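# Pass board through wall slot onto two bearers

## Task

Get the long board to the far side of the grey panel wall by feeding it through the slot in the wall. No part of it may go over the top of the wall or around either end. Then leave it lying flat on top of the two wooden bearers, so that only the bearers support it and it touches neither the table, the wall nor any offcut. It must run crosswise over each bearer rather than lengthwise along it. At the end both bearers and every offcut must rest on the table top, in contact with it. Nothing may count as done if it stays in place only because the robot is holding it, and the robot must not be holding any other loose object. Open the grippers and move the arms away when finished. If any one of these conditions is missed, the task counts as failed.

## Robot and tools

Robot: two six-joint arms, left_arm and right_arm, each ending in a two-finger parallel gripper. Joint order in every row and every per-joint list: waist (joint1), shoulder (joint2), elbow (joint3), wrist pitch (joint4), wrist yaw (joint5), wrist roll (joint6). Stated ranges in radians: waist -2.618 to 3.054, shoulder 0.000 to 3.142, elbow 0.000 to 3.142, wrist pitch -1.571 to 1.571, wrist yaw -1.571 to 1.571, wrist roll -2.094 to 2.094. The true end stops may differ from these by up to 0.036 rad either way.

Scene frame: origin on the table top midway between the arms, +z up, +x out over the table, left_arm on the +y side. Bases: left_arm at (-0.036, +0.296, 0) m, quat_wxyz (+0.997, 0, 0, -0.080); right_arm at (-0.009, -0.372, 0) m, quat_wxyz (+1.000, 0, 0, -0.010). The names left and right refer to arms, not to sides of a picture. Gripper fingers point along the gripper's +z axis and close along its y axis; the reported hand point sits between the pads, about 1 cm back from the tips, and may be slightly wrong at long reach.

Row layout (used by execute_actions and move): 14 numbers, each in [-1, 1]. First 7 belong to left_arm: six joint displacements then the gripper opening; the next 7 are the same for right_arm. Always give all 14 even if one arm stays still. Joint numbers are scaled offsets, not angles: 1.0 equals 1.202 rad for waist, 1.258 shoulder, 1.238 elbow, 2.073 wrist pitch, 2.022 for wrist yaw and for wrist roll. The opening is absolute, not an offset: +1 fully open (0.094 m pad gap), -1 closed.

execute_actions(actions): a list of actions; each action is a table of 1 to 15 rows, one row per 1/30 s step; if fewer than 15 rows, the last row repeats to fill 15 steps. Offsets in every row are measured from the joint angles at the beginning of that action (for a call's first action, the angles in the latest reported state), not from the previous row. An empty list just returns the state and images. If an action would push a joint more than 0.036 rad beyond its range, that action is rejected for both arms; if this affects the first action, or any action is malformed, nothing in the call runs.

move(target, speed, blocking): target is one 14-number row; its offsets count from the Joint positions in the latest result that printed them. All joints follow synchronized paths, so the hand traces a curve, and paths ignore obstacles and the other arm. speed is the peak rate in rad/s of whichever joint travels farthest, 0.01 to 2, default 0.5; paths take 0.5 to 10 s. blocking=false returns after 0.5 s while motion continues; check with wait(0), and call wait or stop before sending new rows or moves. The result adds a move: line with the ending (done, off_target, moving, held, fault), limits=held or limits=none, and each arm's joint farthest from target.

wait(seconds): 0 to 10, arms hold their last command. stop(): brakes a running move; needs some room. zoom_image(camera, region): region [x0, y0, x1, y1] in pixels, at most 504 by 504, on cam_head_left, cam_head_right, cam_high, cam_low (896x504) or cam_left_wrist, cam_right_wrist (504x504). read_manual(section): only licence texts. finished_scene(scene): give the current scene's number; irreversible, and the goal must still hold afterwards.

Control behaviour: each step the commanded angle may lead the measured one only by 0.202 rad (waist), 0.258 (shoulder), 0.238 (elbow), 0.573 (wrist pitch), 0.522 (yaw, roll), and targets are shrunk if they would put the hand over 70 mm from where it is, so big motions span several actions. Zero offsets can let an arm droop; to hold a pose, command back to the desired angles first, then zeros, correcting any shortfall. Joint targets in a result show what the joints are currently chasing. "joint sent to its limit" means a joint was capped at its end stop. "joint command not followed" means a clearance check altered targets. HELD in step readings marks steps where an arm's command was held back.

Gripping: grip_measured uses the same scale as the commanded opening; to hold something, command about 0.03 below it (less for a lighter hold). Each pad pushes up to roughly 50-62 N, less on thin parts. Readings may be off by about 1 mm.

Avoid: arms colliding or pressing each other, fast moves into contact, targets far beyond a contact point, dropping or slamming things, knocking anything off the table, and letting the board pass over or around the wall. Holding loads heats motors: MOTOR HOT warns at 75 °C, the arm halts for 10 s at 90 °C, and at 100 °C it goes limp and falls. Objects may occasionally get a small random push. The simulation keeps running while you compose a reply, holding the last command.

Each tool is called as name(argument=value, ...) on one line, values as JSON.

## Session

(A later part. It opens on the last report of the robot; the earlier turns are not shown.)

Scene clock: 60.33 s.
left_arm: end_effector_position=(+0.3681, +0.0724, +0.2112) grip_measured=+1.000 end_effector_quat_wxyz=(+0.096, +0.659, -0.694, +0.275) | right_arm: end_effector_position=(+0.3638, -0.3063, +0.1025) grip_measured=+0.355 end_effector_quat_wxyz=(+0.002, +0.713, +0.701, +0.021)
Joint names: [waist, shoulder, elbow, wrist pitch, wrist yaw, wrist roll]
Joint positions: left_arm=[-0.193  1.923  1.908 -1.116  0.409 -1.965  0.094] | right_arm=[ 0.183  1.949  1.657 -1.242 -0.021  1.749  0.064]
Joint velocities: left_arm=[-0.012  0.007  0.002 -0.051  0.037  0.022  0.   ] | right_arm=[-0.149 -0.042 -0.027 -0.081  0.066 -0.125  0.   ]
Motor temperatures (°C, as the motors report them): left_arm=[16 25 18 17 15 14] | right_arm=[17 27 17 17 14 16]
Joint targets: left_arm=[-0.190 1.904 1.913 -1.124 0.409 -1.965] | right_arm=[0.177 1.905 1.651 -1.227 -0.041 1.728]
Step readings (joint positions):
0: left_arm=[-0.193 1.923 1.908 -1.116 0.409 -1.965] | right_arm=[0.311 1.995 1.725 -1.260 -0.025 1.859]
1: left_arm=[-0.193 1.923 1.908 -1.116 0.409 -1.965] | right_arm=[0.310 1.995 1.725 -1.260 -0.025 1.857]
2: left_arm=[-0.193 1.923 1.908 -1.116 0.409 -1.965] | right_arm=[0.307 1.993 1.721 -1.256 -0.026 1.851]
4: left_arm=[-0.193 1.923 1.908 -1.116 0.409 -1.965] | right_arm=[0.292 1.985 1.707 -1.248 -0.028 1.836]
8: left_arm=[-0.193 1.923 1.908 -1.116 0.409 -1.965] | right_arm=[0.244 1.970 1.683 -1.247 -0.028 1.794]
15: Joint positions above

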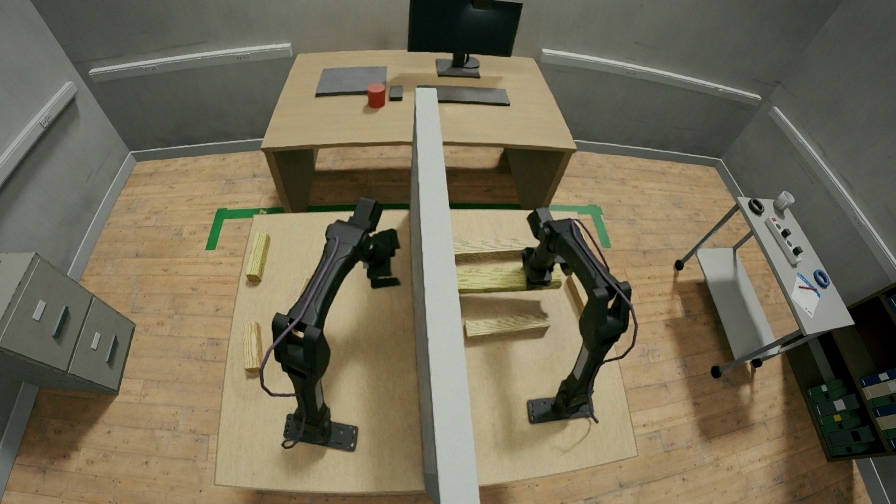

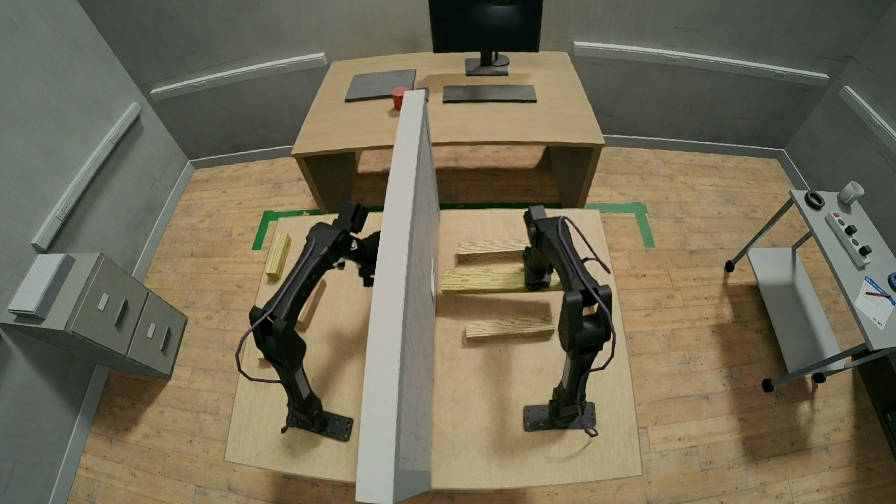

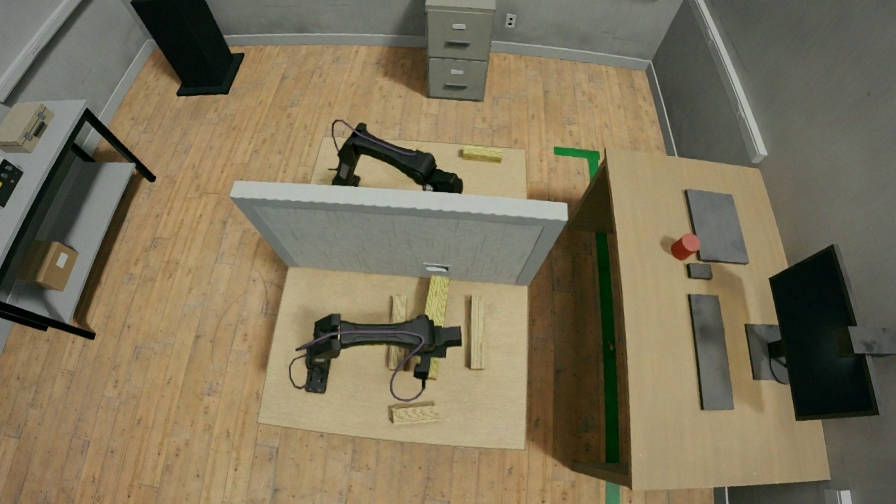

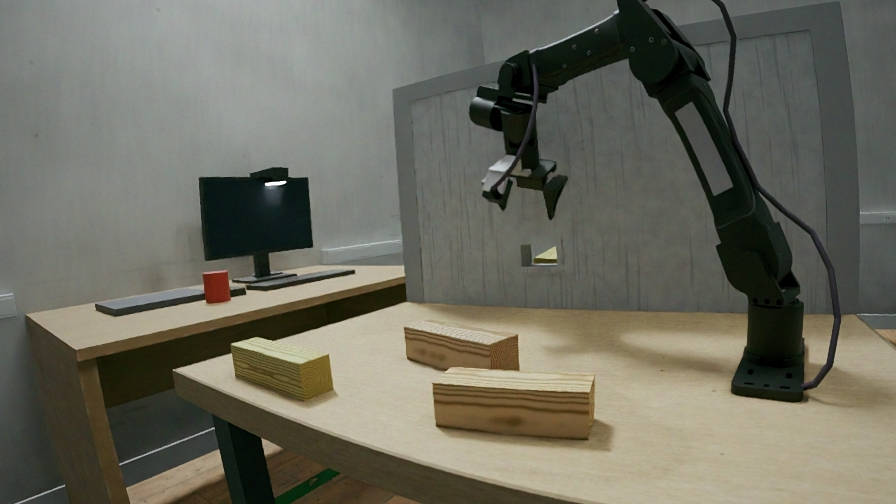

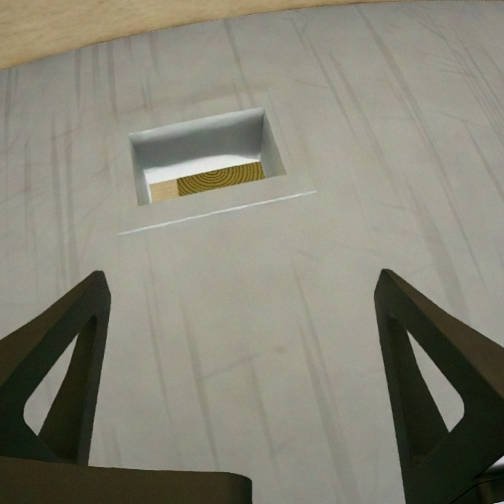

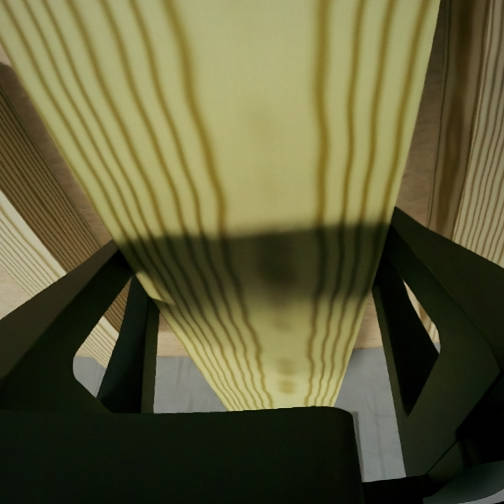

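execute_actions(actions=[])

Scene clock: 60.40 s.
left_arm: end_effector_position=(+0.3681, +0.0724, +0.2112) grip_measured=+1.000 end_effector_quat_wxyz=(+0.096, +0.659, -0.694, +0.275) | right_arm: end_effector_position=(+0.3639, -0.3086, +0.1032) grip_measured=+0.355 end_effector_quat_wxyz=(+0.004, +0.713, +0.701, +0.021)
Joint names: [waist, shoulder, elbow, wrist pitch, wrist yaw, wrist roll]
Joint positions: left_arm=[-0.193  1.923  1.908 -1.116  0.409 -1.965  0.094] | right_arm=[ 0.178  1.947  1.656 -1.242 -0.018  1.744  0.064]
Joint velocities: left_arm=[0.002 0.017 0.002 0.007 0.022 0.037 0.   ] | right_arm=[-0.027 -0.042  0.012  0.007  0.022 -0.139 -0.   ]
Motor temperatures (°C, as the motors report them): left_arm=[16 25 18 17 15 14] | right_arm=[17 27 17 17 14 16]
Joint targets: left_arm=[-0.190 1.904 1.913 -1.124 0.409 -1.965] | right_arm=[0.177 1.905 1.651 -1.227 -0.041 1.728]

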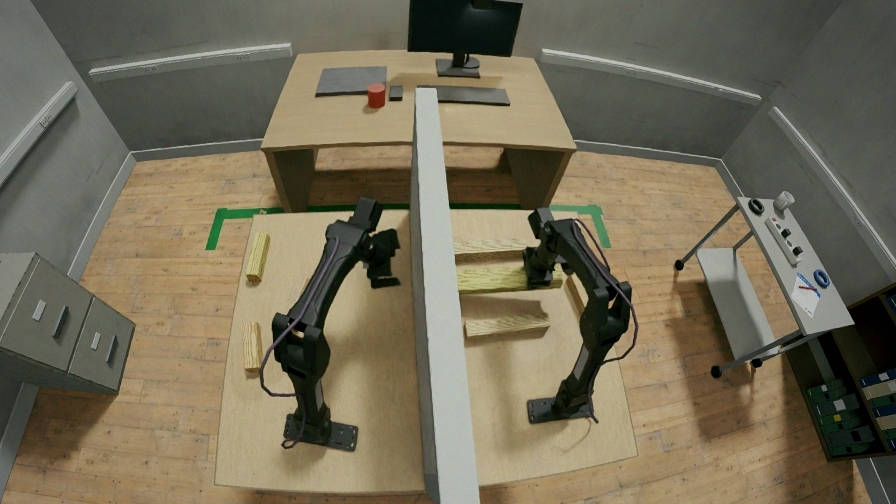

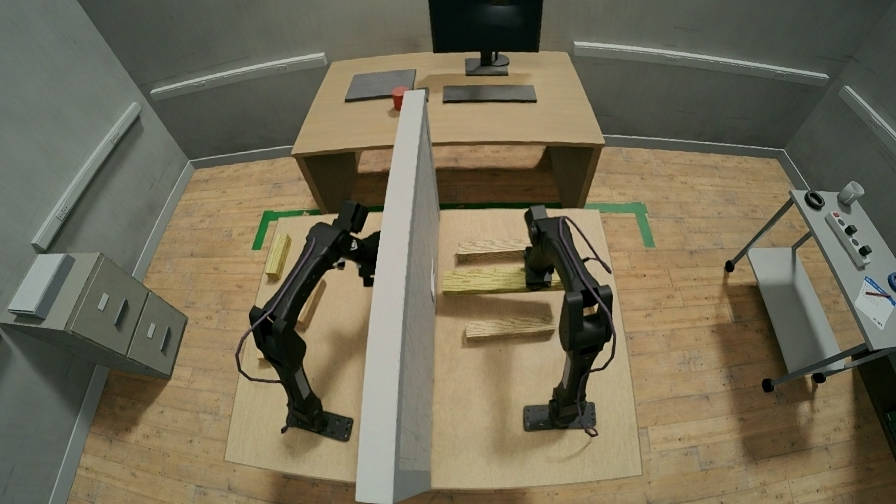

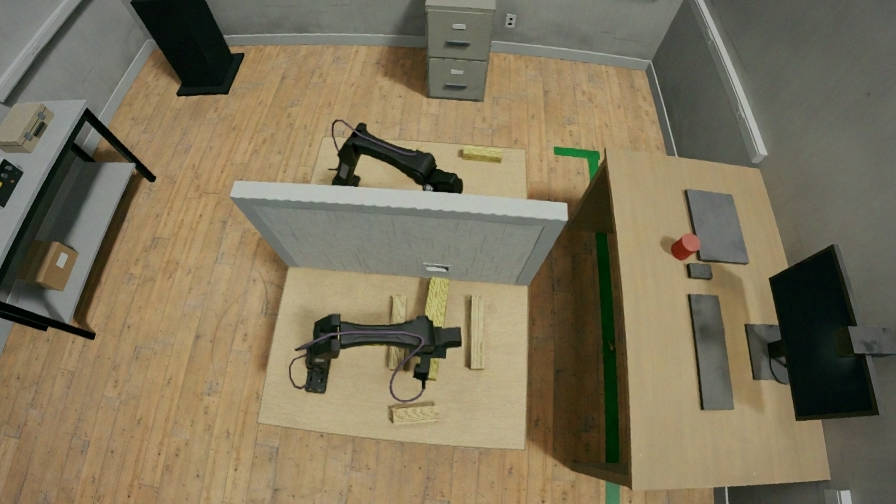

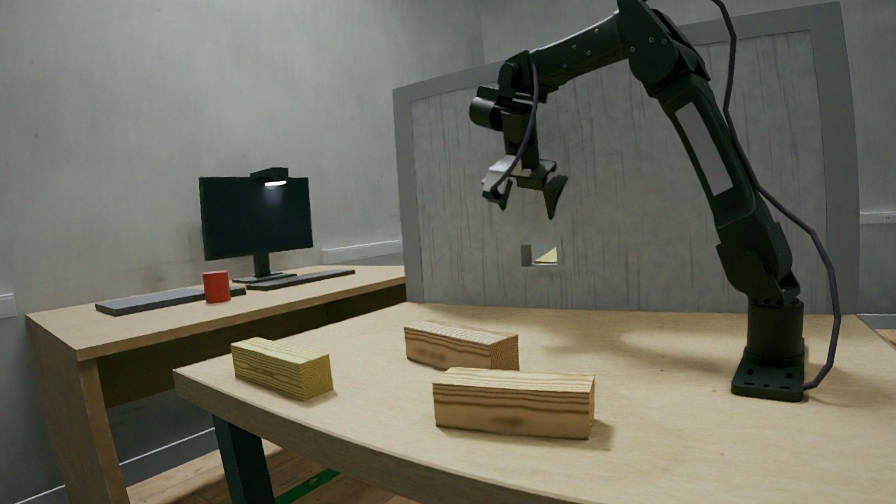

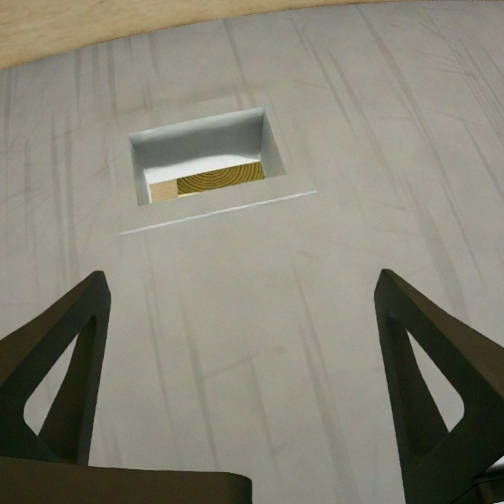

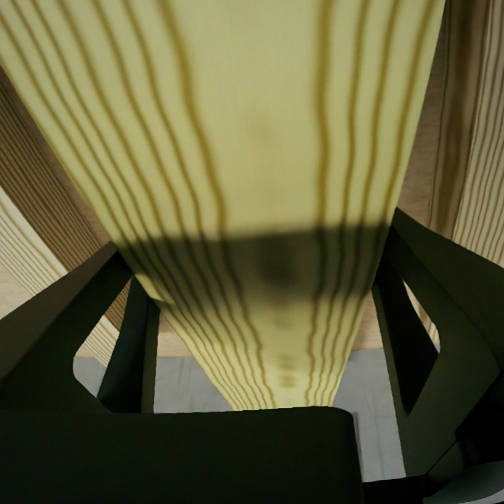

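execute_actions(actions=[[[0.0025,-0.0151,0.004,-0.0039,0,0,1,-0.0008,-0.0334,-0.004,0.0072,-0.0114,-0.0079,0.1]]])

Scene clock: 61.03 s.
left_arm: end_effector_position=(+0.3681, +0.0724, +0.2112) grip_measured=+1.000 end_effector_quat_wxyz=(+0.096, +0.659, -0.694, +0.275) | right_arm: end_effector_position=(+0.3647, -0.3085, +0.1046) grip_measured=+0.352 end_effector_quat_wxyz=(+0.006, +0.709, +0.705, +0.023)
Joint names: [waist, shoulder, elbow, wrist pitch, wrist yaw, wrist roll]
Joint positions: left_arm=[-0.193  1.923  1.908 -1.116  0.409 -1.965  0.094] | right_arm=[ 0.178  1.943  1.656 -1.239 -0.018  1.733  0.064]
Joint velocities: left_arm=[-0.002  0.022 -0.002 -0.007  0.007 -0.022  0.   ] | right_arm=[ 0.017 -0.012  0.002 -0.022 -0.081 -0.007 -0.002]
Motor temperatures (°C, as the motors report them): left_arm=[16 25 18 17 15 14] | right_arm=[17 27 17 17 14 16]
Joint targets: left_arm=[-0.190 1.904 1.913 -1.124 0.409 -1.965] | right_arm=[0.177 1.905 1.651 -1.227 -0.041 1.728]
Step readings (joint positions):
0: left_arm=[-0.193 1.923 1.908 -1.116 0.409 -1.965] | right_arm=[0.178 1.943 1.656 -1.240 -0.018 1.737]
1: left_arm=[-0.193 1.923 1.908 -1.116 0.409 -1.965] | right_arm=[0.178 1.943 1.656 -1.240 -0.018 1.737]
2: left_arm=[-0.193 1.923 1.908 -1.116 0.409 -1.965] | right_arm=[0.178 1.943 1.656 -1.240 -0.018 1.736]
4: left_arm=[-0.193 1.923 1.908 -1.116 0.409 -1.965] | right_arm=[0.178 1.943 1.656 -1.240 -0.018 1.735]
8: left_arm=[-0.193 1.923 1.908 -1.116 0.409 -1.965] | right_arm=[0.178 1.943 1.656 -1.239 -0.018 1.734]
15: Joint positions above

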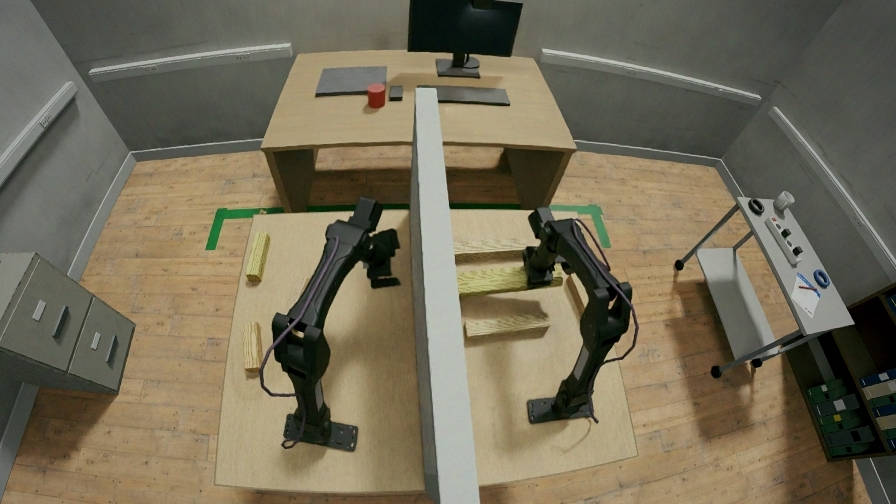

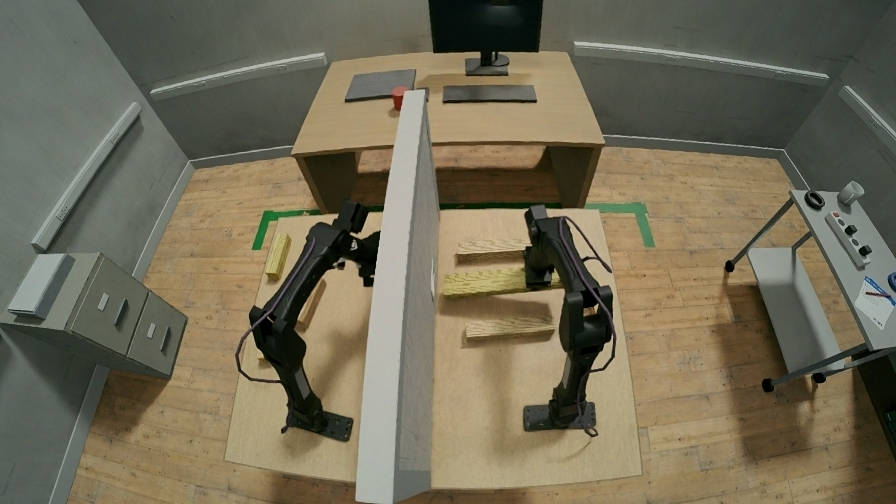

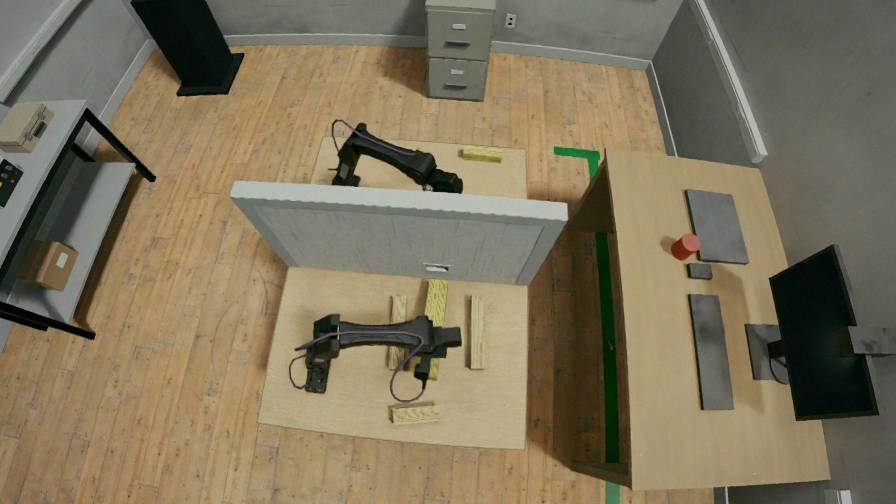

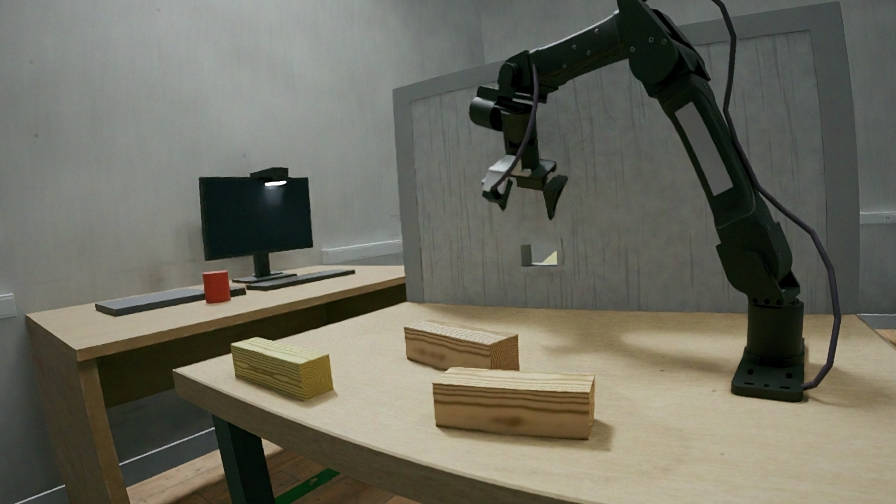

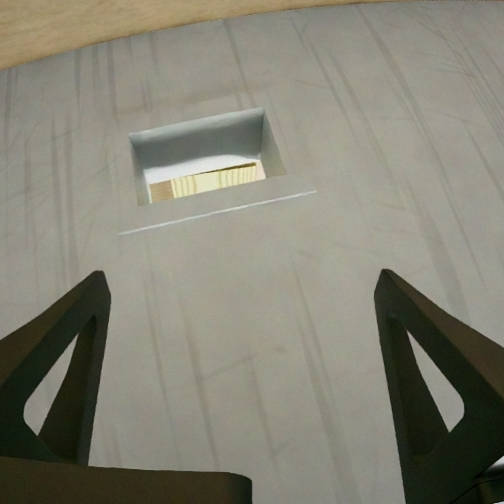

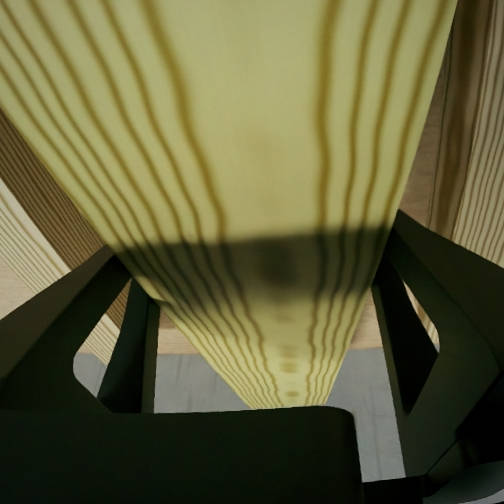

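execute_actions(actions=[[[0.0025,-0.0151,0.004,-0.0039,0,0,1,-0.0008,-0.0164,-0.0187,0.0209,-0.006,-0.0025,0.30],[0.0025,-0.0151,0.004,-0.0039,0,0,1,-0.0008,-0.0025,-0.0334,0.0370,-0.003,-0.0025,0.30],[0.0025,-0.0151,0.004,-0.0039,0,0,1,-0.0008,0.0105,-0.0481,0.0531,0,-0.0025,0.30],[0.0025,-0.0151,0.004,-0.0039,0,0,1,-0.0008,0.0124,-0.0572,0.0595,0,-0.0025,0.30],[0.0025,-0.0151,0.004,-0.0039,0,0,1,-0.0008,0.0143,-0.0662,0.0659,0,-0.0025,0.30],[0.0025,-0.0151,0.004,-0.0039,0,0,1,-0.0008,0.0162,-0.0753,0.0724,0,-0.0025,0.30],[0.0025,-0.0151,0.004,-0.0039,0,0,1,-0.0008,0.0181,-0.0843,0.0788,0,-0.0025,0.30],[0.0025,-0.0151,0.004,-0.0039,0,0,1,-0.0008,0.0200,-0.0934,0.0852,0,-0.0025,0.30],[0.0025,-0.0151,0.004,-0.0039,0,0,1,-0.0008,0.0219,-0.1024,0.0917,0,-0.0025,0.30],[0.0025,-0.0151,0.004,-0.0039,0,0,1,-0.0008,0.0239,-0.1115,0.0981,0,-0.0025,0.30],[0.0025,-0.0151,0.004,-0.0039,0,0,1,-0.0008,0.0258,-0.1205,0.1045,0,-0.0025,0.30],[0.0025,-0.0151,0.004,-0.0039,0,0,1,-0.0008,0.0277,-0.1296,0.1110,0,-0.0025,0.30],[0.0025,-0.0151,0.004,-0.0039,0,0,1,-0.0008,0.0296,-0.1386,0.1174,0,-0.0025,0.30],[0.0025,-0.0151,0.004,-0.0039,0,0,1,-0.0008,0.0315,-0.1477,0.1238,0,-0.0025,0.30],[0.0025,-0.0151,0.004,-0.0039,0,0,1,-0.0008,0.0334,-0.1567,0.1303,0,-0.0025,0.30]],[[0.0025,-0.0151,0.004,-0.0039,0,0,1,0,0.0069,-0.0210,0.0338,0,0,0.30],[0.0025,-0.0151,0.004,-0.0039,0,0,1,0,0.0090,-0.0232,0.0345,0,0,0.30],[0.0025,-0.0151,0.004,-0.0039,0,0,1,0,0.0111,-0.0279,0.0364,0,0,0.30],[0.0025,-0.0151,0.004,-0.0039,0,0,1,0,0.0133,-0.0326,0.0405,0,0,0.30],[0.0025,-0.0151,0.004,-0.0039,0,0,1,0,0.0154,-0.0373,0.0446,0,0,0.30],[0.0025,-0.0151,0.004,-0.0039,0,0,1,0,0.0175,-0.0420,0.0487,0,0,0.30],[0.0025,-0.0151,0.004,-0.0039,0,0,1,0,0.0196,-0.0467,0.0516,0,0,0.30],[0.0025,-0.0151,0.004,-0.0039,0,0,1,0,0.0217,-0.0514,0.0516,0,0,0.30],[0.0025,-0.0151,0.004,-0.0039,0,0,1,0,0.0239,-0.0561,0.0516,0,0,0.30],[0.0025,-0.0151,0.004,-0.0039,0,0,1,0,0.0260,-0.0609,0.0516,0,0,0.30],[0.0025,-0.0151,0.004,-0.0039,0,0,1,0,0.0281,-0.0630,0.0516,0,0,0.30],[0.0025,-0.0151,0.004,-0.0039,0,0,1,0,0.0286,-0.0630,0.0516,0,0,0.30]]])

Scene clock: 63.43 s.
left_arm: end_effector_position=(+0.3681, +0.0724, +0.2112) grip_measured=+1.000 end_effector_quat_wxyz=(+0.096, +0.659, -0.694, +0.275) | right_arm: end_effector_position=(+0.3699, -0.3023, +0.0260) grip_measured=+0.351 end_effector_quat_wxyz=(-0.002, +0.709, +0.704, +0.038)
Joint names: [waist, shoulder, elbow, wrist pitch, wrist yaw, wrist roll]
Joint positions: left_arm=[-0.193  1.923  1.908 -1.116  0.409 -1.965  0.094] | right_arm=[ 0.178  2.01   1.432 -0.932 -0.048  1.737  0.063]
Joint velocities: left_arm=[ 0.002  0.012 -0.012 -0.022  0.022 -0.007  0.   ] | right_arm=[ 0.017  0.027 -0.051  0.022 -0.007 -0.051 -0.001]
Motor temperatures (°C, as the motors report them): left_arm=[16 25 18 17 15 14] | right_arm=[17 27 17 17 14 16]
Joint targets: left_arm=[-0.190 1.904 1.913 -1.124 0.409 -1.965] | right_arm=[0.178 2.014 1.416 -0.927 -0.029 1.732]
Step readings (joint positions; steps 1 to 15: 1st action; 16 to 30: 2nd action):
0: left_arm=[-0.193 1.923 1.908 -1.116 0.409 -1.965] | right_arm=[0.178 1.943 1.656 -1.239 -0.018 1.733]
1: left_arm=[-0.193 1.923 1.908 -1.116 0.409 -1.965] | right_arm=[0.178 1.943 1.652 -1.235 -0.018 1.733]
2: left_arm=[-0.193 1.923 1.908 -1.116 0.409 -1.965] | right_arm=[0.178 1.943 1.646 -1.225 -0.018 1.733]
4: left_arm=[-0.193 1.923 1.908 -1.116 0.409 -1.965] | right_arm=[0.178 1.945 1.620 -1.190 -0.015 1.732]
8: left_arm=[-0.193 1.923 1.908 -1.116 0.409 -1.965] | right_arm=[0.178 1.967 1.566 -1.130 -0.009 1.732]
15: left_arm=[-0.193 1.923 1.908 -1.116 0.409 -1.965] | right_arm=[0.178 1.978 1.494 -1.034 -0.029 1.732]
16: left_arm=[-0.193 1.923 1.908 -1.116 0.409 -1.965] | right_arm=[0.178 1.979 1.486 -1.023 -0.032 1.732]
17: left_arm=[-0.193 1.923 1.908 -1.116 0.409 -1.965] | right_arm=[0.178 1.981 1.482 -1.015 -0.034 1.732]
19: left_arm=[-0.193 1.923 1.908 -1.116 0.409 -1.965] | right_arm=[0.178 1.985 1.475 -0.999 -0.040 1.732]
23: left_arm=[-0.193 1.923 1.908 -1.116 0.409 -1.965] | right_arm=[0.178 1.993 1.455 -0.966 -0.045 1.732]
30: Joint positions above

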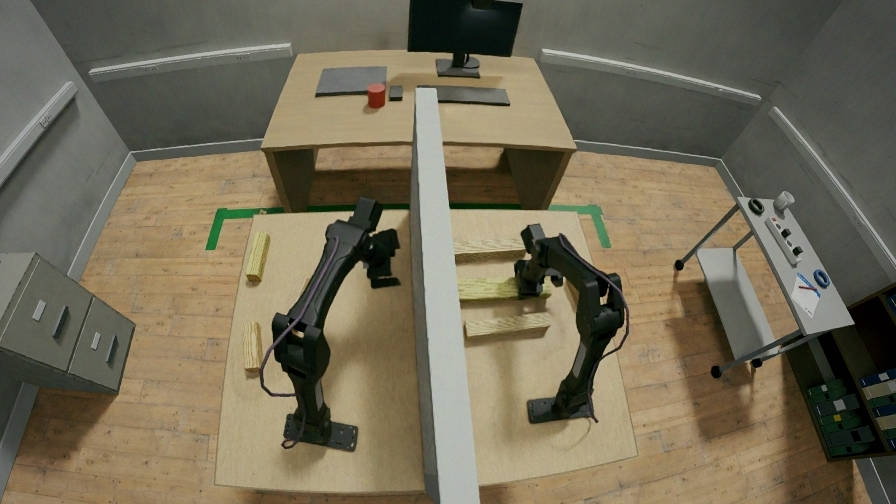

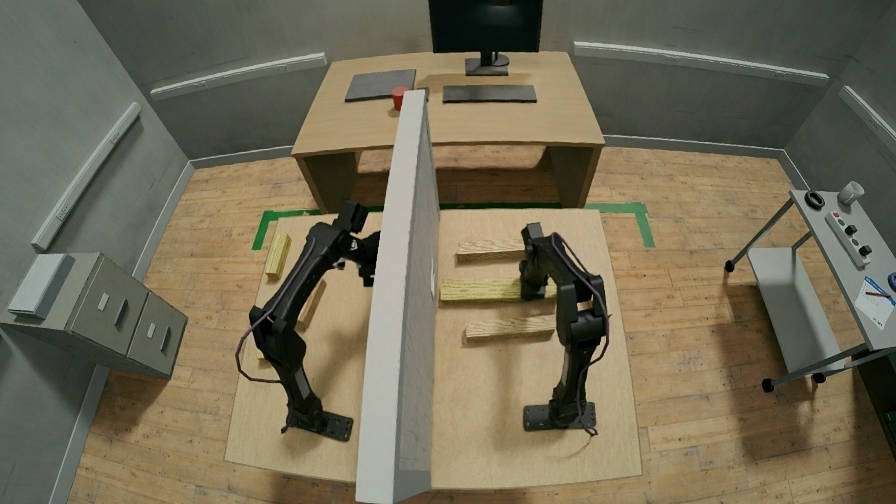

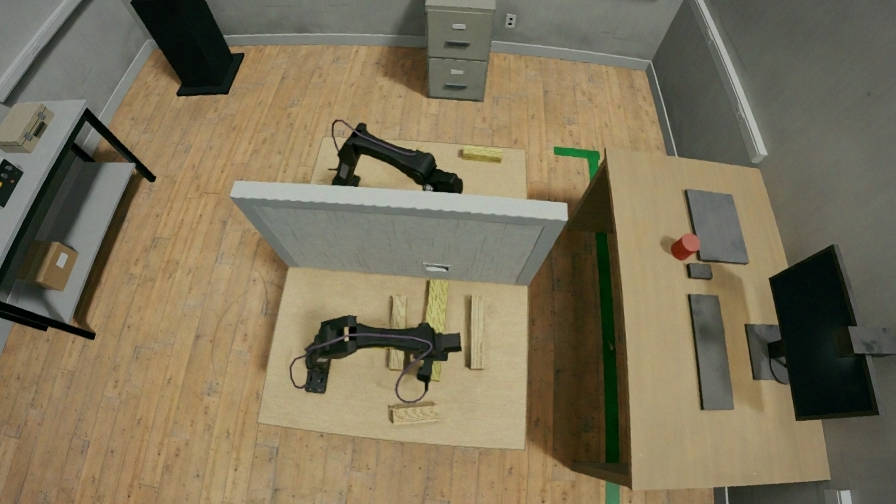

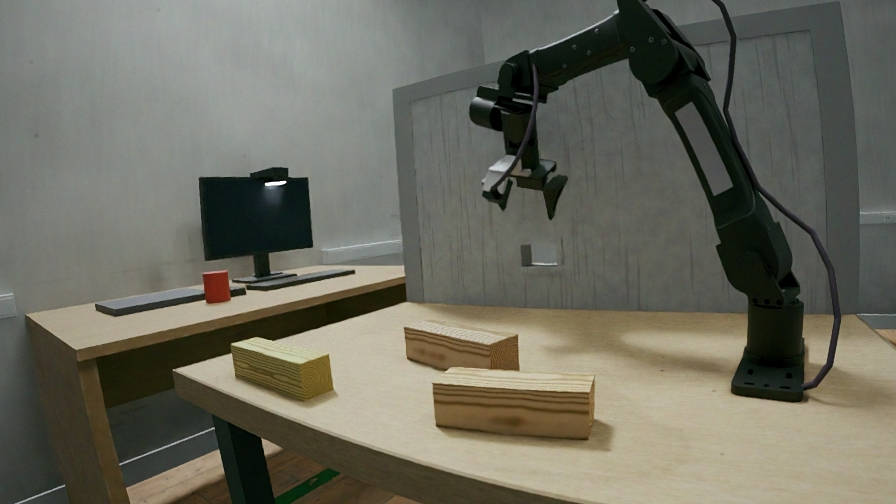

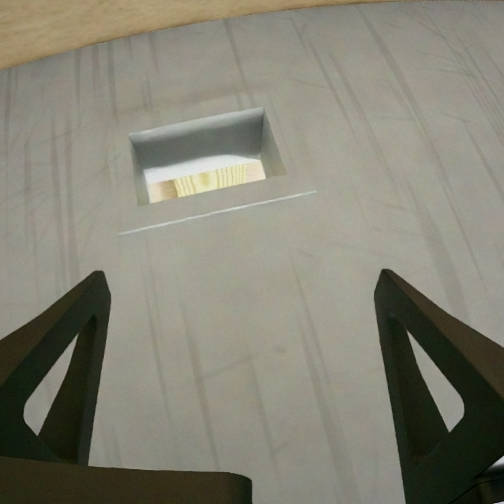

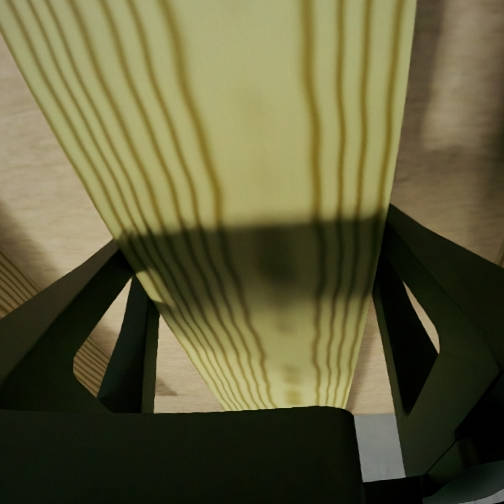

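zoom_image(camera="cam_high", region=[370, 260, 530, 430])

zoom_image(camera="cam_head_left", region=[440, 220, 620, 350])

Region (370, 260, 530, 430) of cam_high's 896x504 image, scaled by 2.965, with more detail than that image has; it fills the left 474 columns of this view, and the rest is white.

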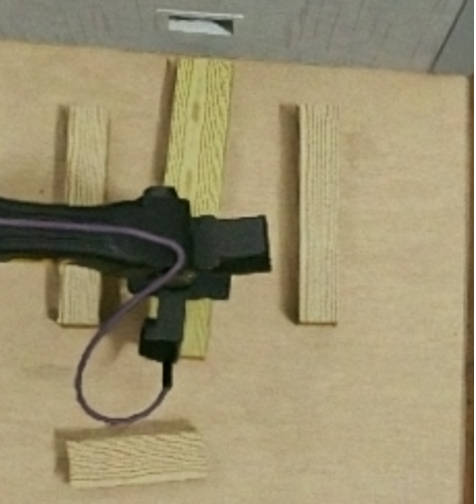

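Region (440, 220, 620, 350) of cam_head_left's 896x504 image, scaled by 2.800, with more detail than that image has.

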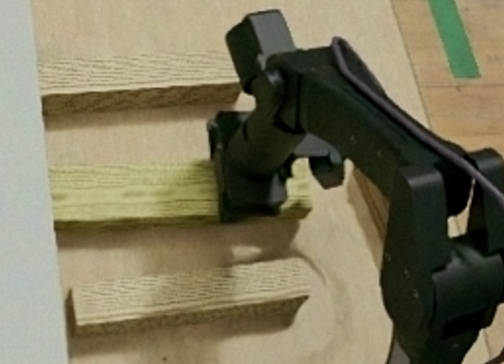

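execute_actions(actions=[[[0.0025,-0.0151,0.004,-0.0039,0,0,1,0,0.0032,-0.0050,0.0003,0.0094,-0.0014,0.37],[0.0025,-0.0151,0.004,-0.0039,0,0,1,0.0006,0.0032,0.0035,-0.0018,0.0094,-0.0003,0.48],[0.0025,-0.0151,0.004,-0.0039,0,0,1,0.0012,0.0032,0.0120,-0.0039,0.0094,0.0009,0.7],[0.0025,-0.0151,0.004,-0.0039,0,0,1,0.0017,0.0032,0.0200,-0.0060,0.0094,0.0020,1],[0.0025,-0.0151,0.004,-0.0039,0,0,1,0.0307,0.0171,0.0465,-0.0192,0.0139,0.0314,1],[0.0025,-0.0151,0.004,-0.0039,0,0,1,0.0596,0.0243,0.0688,-0.0287,0.0203,0.0598,1],[0.0025,-0.0151,0.004,-0.0039,0,0,1,0.0762,0.0315,0.0799,-0.0319,0.0225,0.0693,1],[0.0025,-0.0151,0.004,-0.0039,0,0,1,0.0928,0.0386,0.0911,-0.0351,0.0247,0.0788,1],[0.0025,-0.0151,0.004,-0.0039,0,0,1,0.1093,0.0458,0.1022,-0.0383,0.0268,0.0883,1],[0.0025,-0.0151,0.004,-0.0039,0,0,1,0.1259,0.0530,0.1134,-0.0414,0.0290,0.0977,1],[0.0025,-0.0151,0.004,-0.0039,0,0,1,0.1424,0.0601,0.1245,-0.0446,0.0311,0.1072,1],[0.0025,-0.0151,0.004,-0.0039,0,0,1,0.1590,0.0673,0.1357,-0.0446,0.0311,0.1072,1],[0.0025,-0.0151,0.004,-0.0039,0,0,1,0.1720,0.0744,0.1468,-0.0446,0.0311,0.1072,1],[0.0025,-0.0151,0.004,-0.0039,0,0,1,0.1800,0.0816,0.1468,-0.0446,0.0311,0.1072,1],[0.0025,-0.0151,0.004,-0.0039,0,0,1,0.1838,0.0852,0.1468,-0.0446,0.0311,0.1072,1]]])

wait(seconds=0.3)

Scene clock: 65.37 s.
left_arm: end_effector_position=(+0.3681, +0.0724, +0.2112) grip_measured=+1.000 end_effector_quat_wxyz=(+0.096, +0.659, -0.694, +0.275) | right_arm: end_effector_position=(+0.3770, -0.2206, +0.0340) grip_measured=+1.000 end_effector_quat_wxyz=(+0.012, +0.698, +0.715, +0.039)
Joint names: [waist, shoulder, elbow, wrist pitch, wrist yaw, wrist roll]
Joint positions: left_arm=[-0.193  1.923  1.908 -1.116  0.409 -1.965  0.094] | right_arm=[ 0.387  2.091  1.585 -0.984 -0.011  1.915  0.094]
Joint velocities: left_arm=[-0.032 -0.007  0.002 -0.007 -0.007 -0.007  0.   ] | right_arm=[ 0.452  0.183  0.173  0.007 -0.022  0.271  0.   ]
Motor temperatures (°C, as the motors report them): left_arm=[16 25 18 17 15 14] | right_arm=[17 27 17 17 14 16]
Joint targets: left_arm=[-0.190 1.904 1.913 -1.124 0.409 -1.965] | right_arm=[0.399 2.117 1.613 -1.024 0.015 1.954]
Step readings (joint positions):
0: left_arm=[-0.193 1.923 1.908 -1.116 0.409 -1.965] | right_arm=[0.178 2.011 1.431 -0.930 -0.048 1.737]
1: left_arm=[-0.193 1.923 1.908 -1.116 0.409 -1.965] | right_arm=[0.178 2.011 1.431 -0.930 -0.048 1.737]
2: left_arm=[-0.193 1.923 1.908 -1.116 0.409 -1.965] | right_arm=[0.178 2.011 1.431 -0.930 -0.047 1.737]
4: left_arm=[-0.193 1.923 1.908 -1.116 0.409 -1.965] | right_arm=[0.178 2.011 1.431 -0.930 -0.047 1.737]
8: left_arm=[-0.193 1.923 1.908 -1.116 0.409 -1.965] | right_arm=[0.223 2.036 1.487 -0.964 -0.024 1.807]
15: Joint positions above

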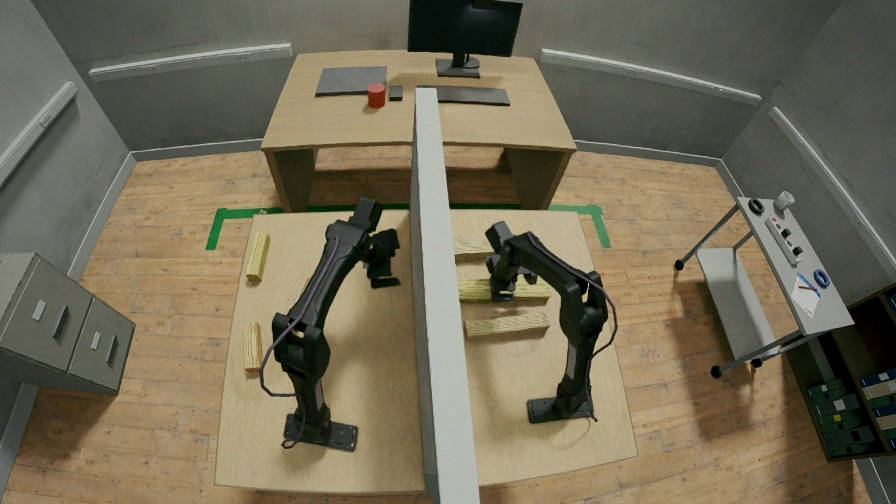

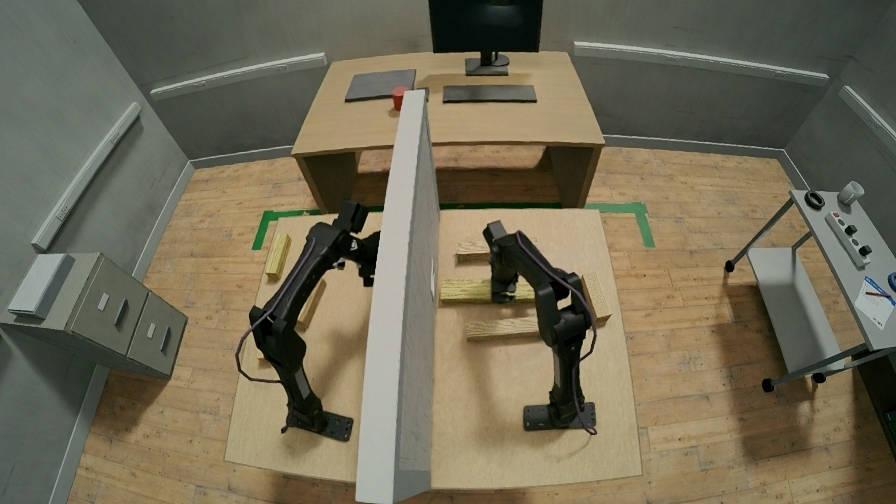

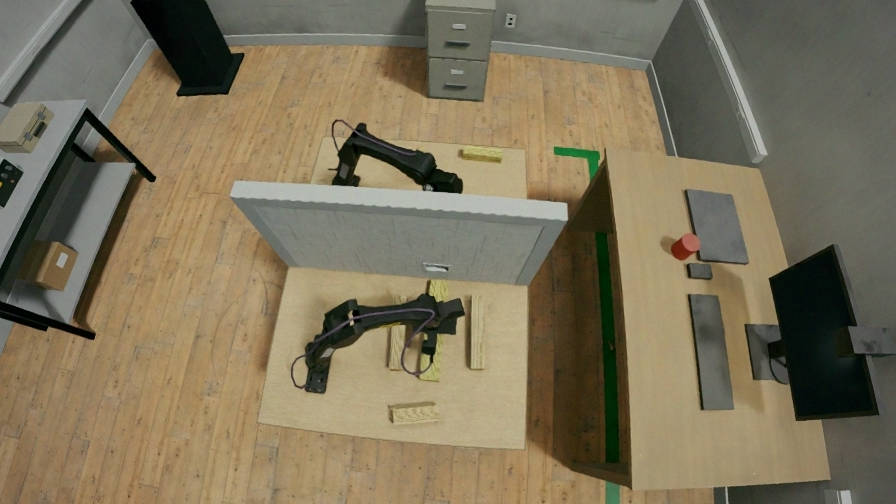

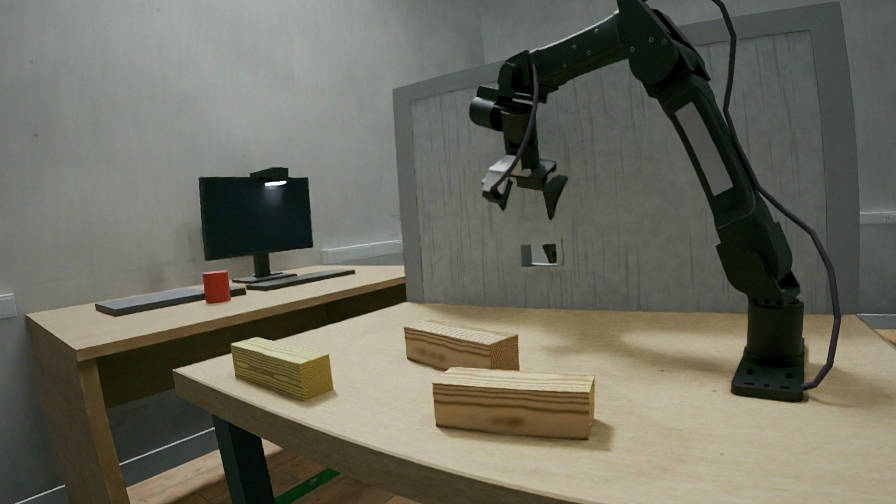

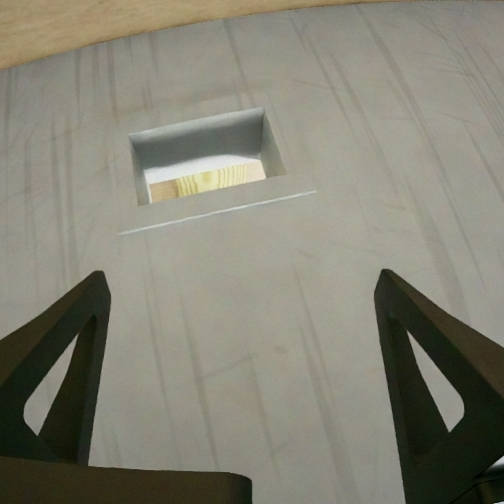

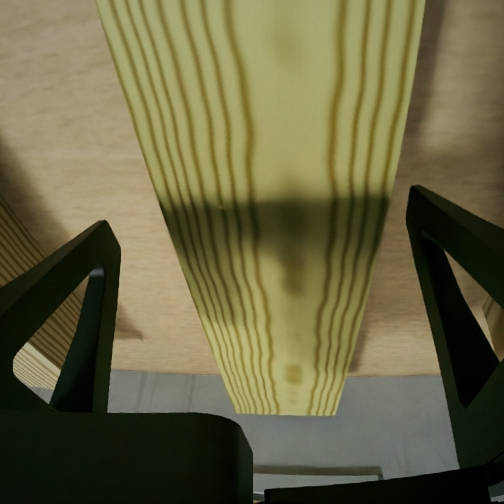

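Scene clock: 65.67 s.
left_arm: end_effector_position=(+0.3681, +0.0724, +0.2112) grip_measured=+1.000 end_effector_quat_wxyz=(+0.096, +0.659, -0.694, +0.275) | right_arm: end_effector_position=(+0.3700, -0.2158, +0.0268) grip_measured=+1.000 end_effector_quat_wxyz=(+0.007, +0.702, +0.712, +0.023)
Joint names: [waist, shoulder, elbow, wrist pitch, wrist yaw, wrist roll]
Joint positions: left_arm=[-0.193  1.923  1.908 -1.116  0.409 -1.965  0.094] | right_arm=[ 0.407  2.11   1.588 -1.001 -0.006  1.944  0.094]
Joint velocities: left_arm=[-0.007 -0.012 -0.007  0.051  0.037 -0.037  0.   ] | right_arm=[-0.022  0.012 -0.007 -0.081 -0.007  0.007  0.   ]
Motor temperatures (°C, as the motors report them): left_arm=[16 25 18 17 15 14] | right_arm=[17 27 17 17 14 16]
Joint targets: left_arm=[-0.190 1.904 1.913 -1.124 0.409 -1.965] | right_arm=[0.399 2.117 1.613 -1.025 0.015 1.954]
wait: 0.30 s; no rest

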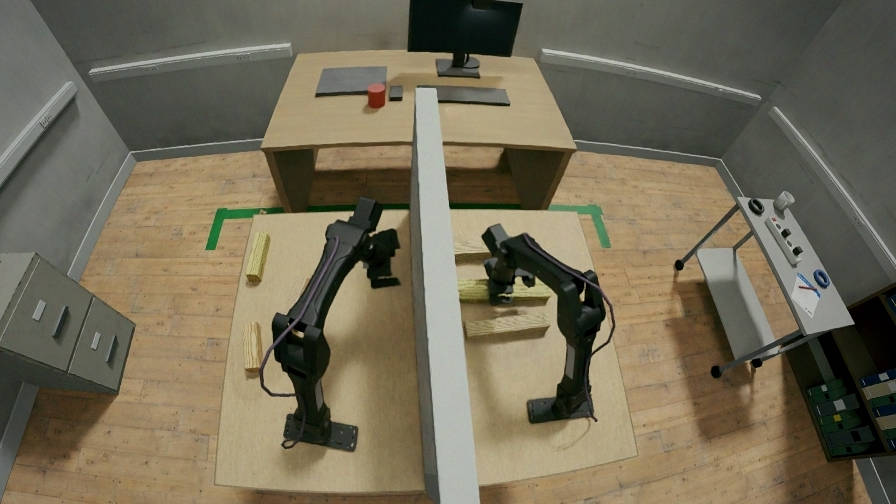

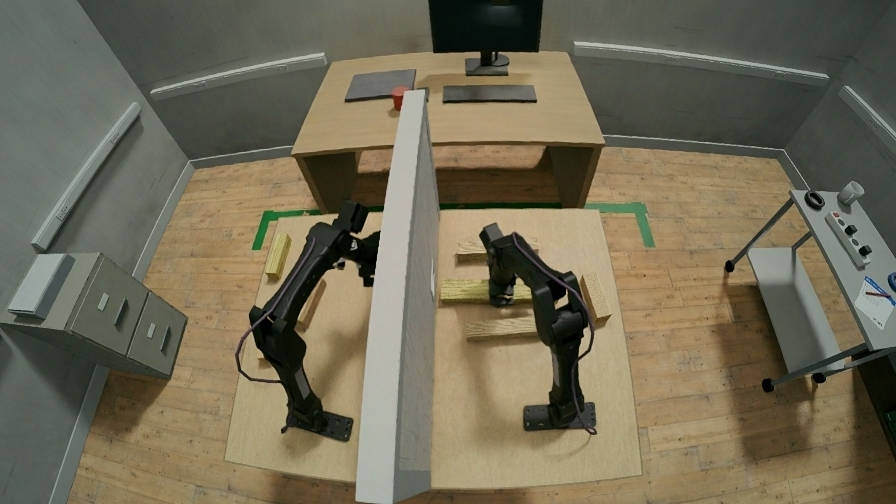

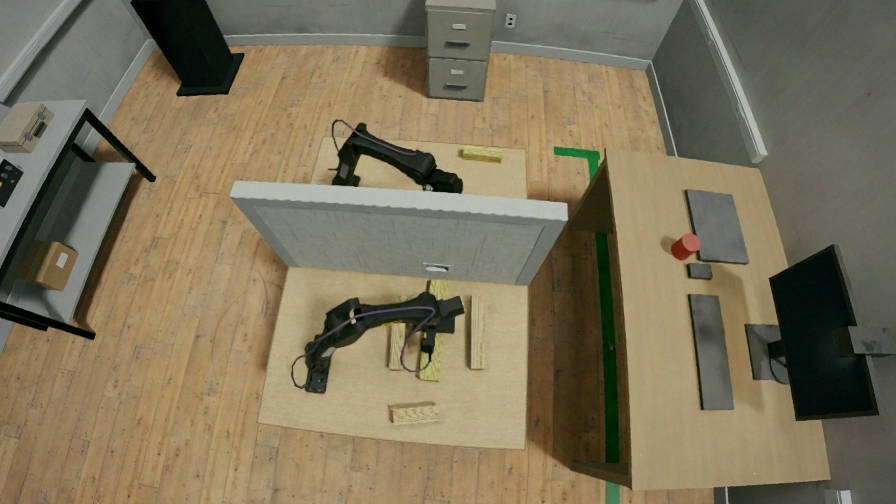

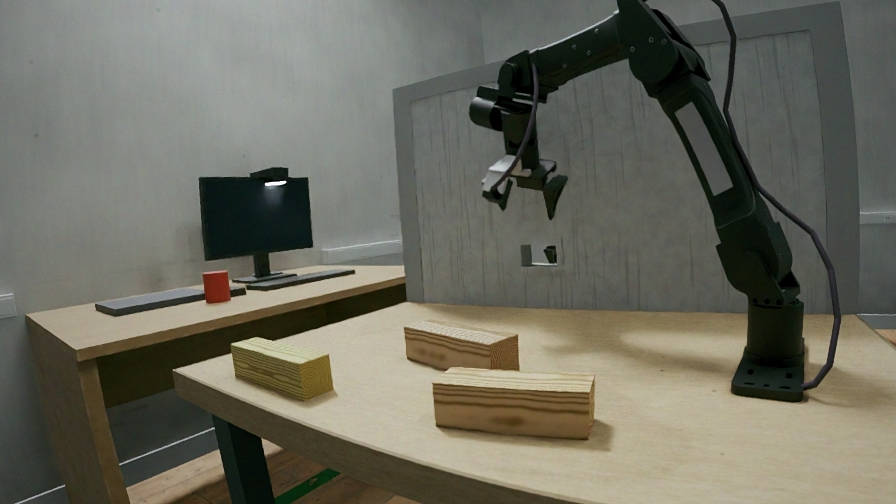

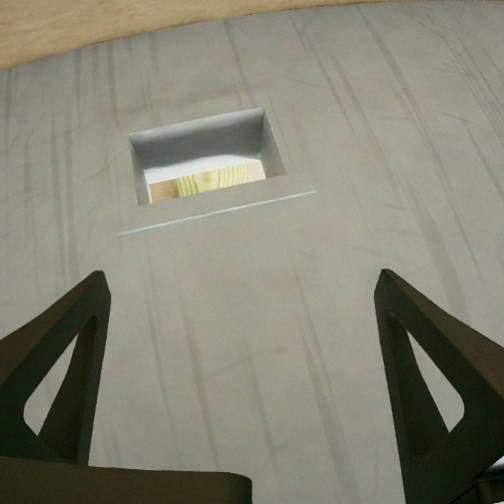

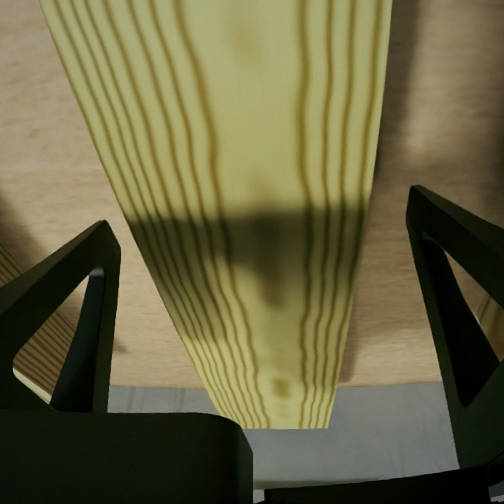

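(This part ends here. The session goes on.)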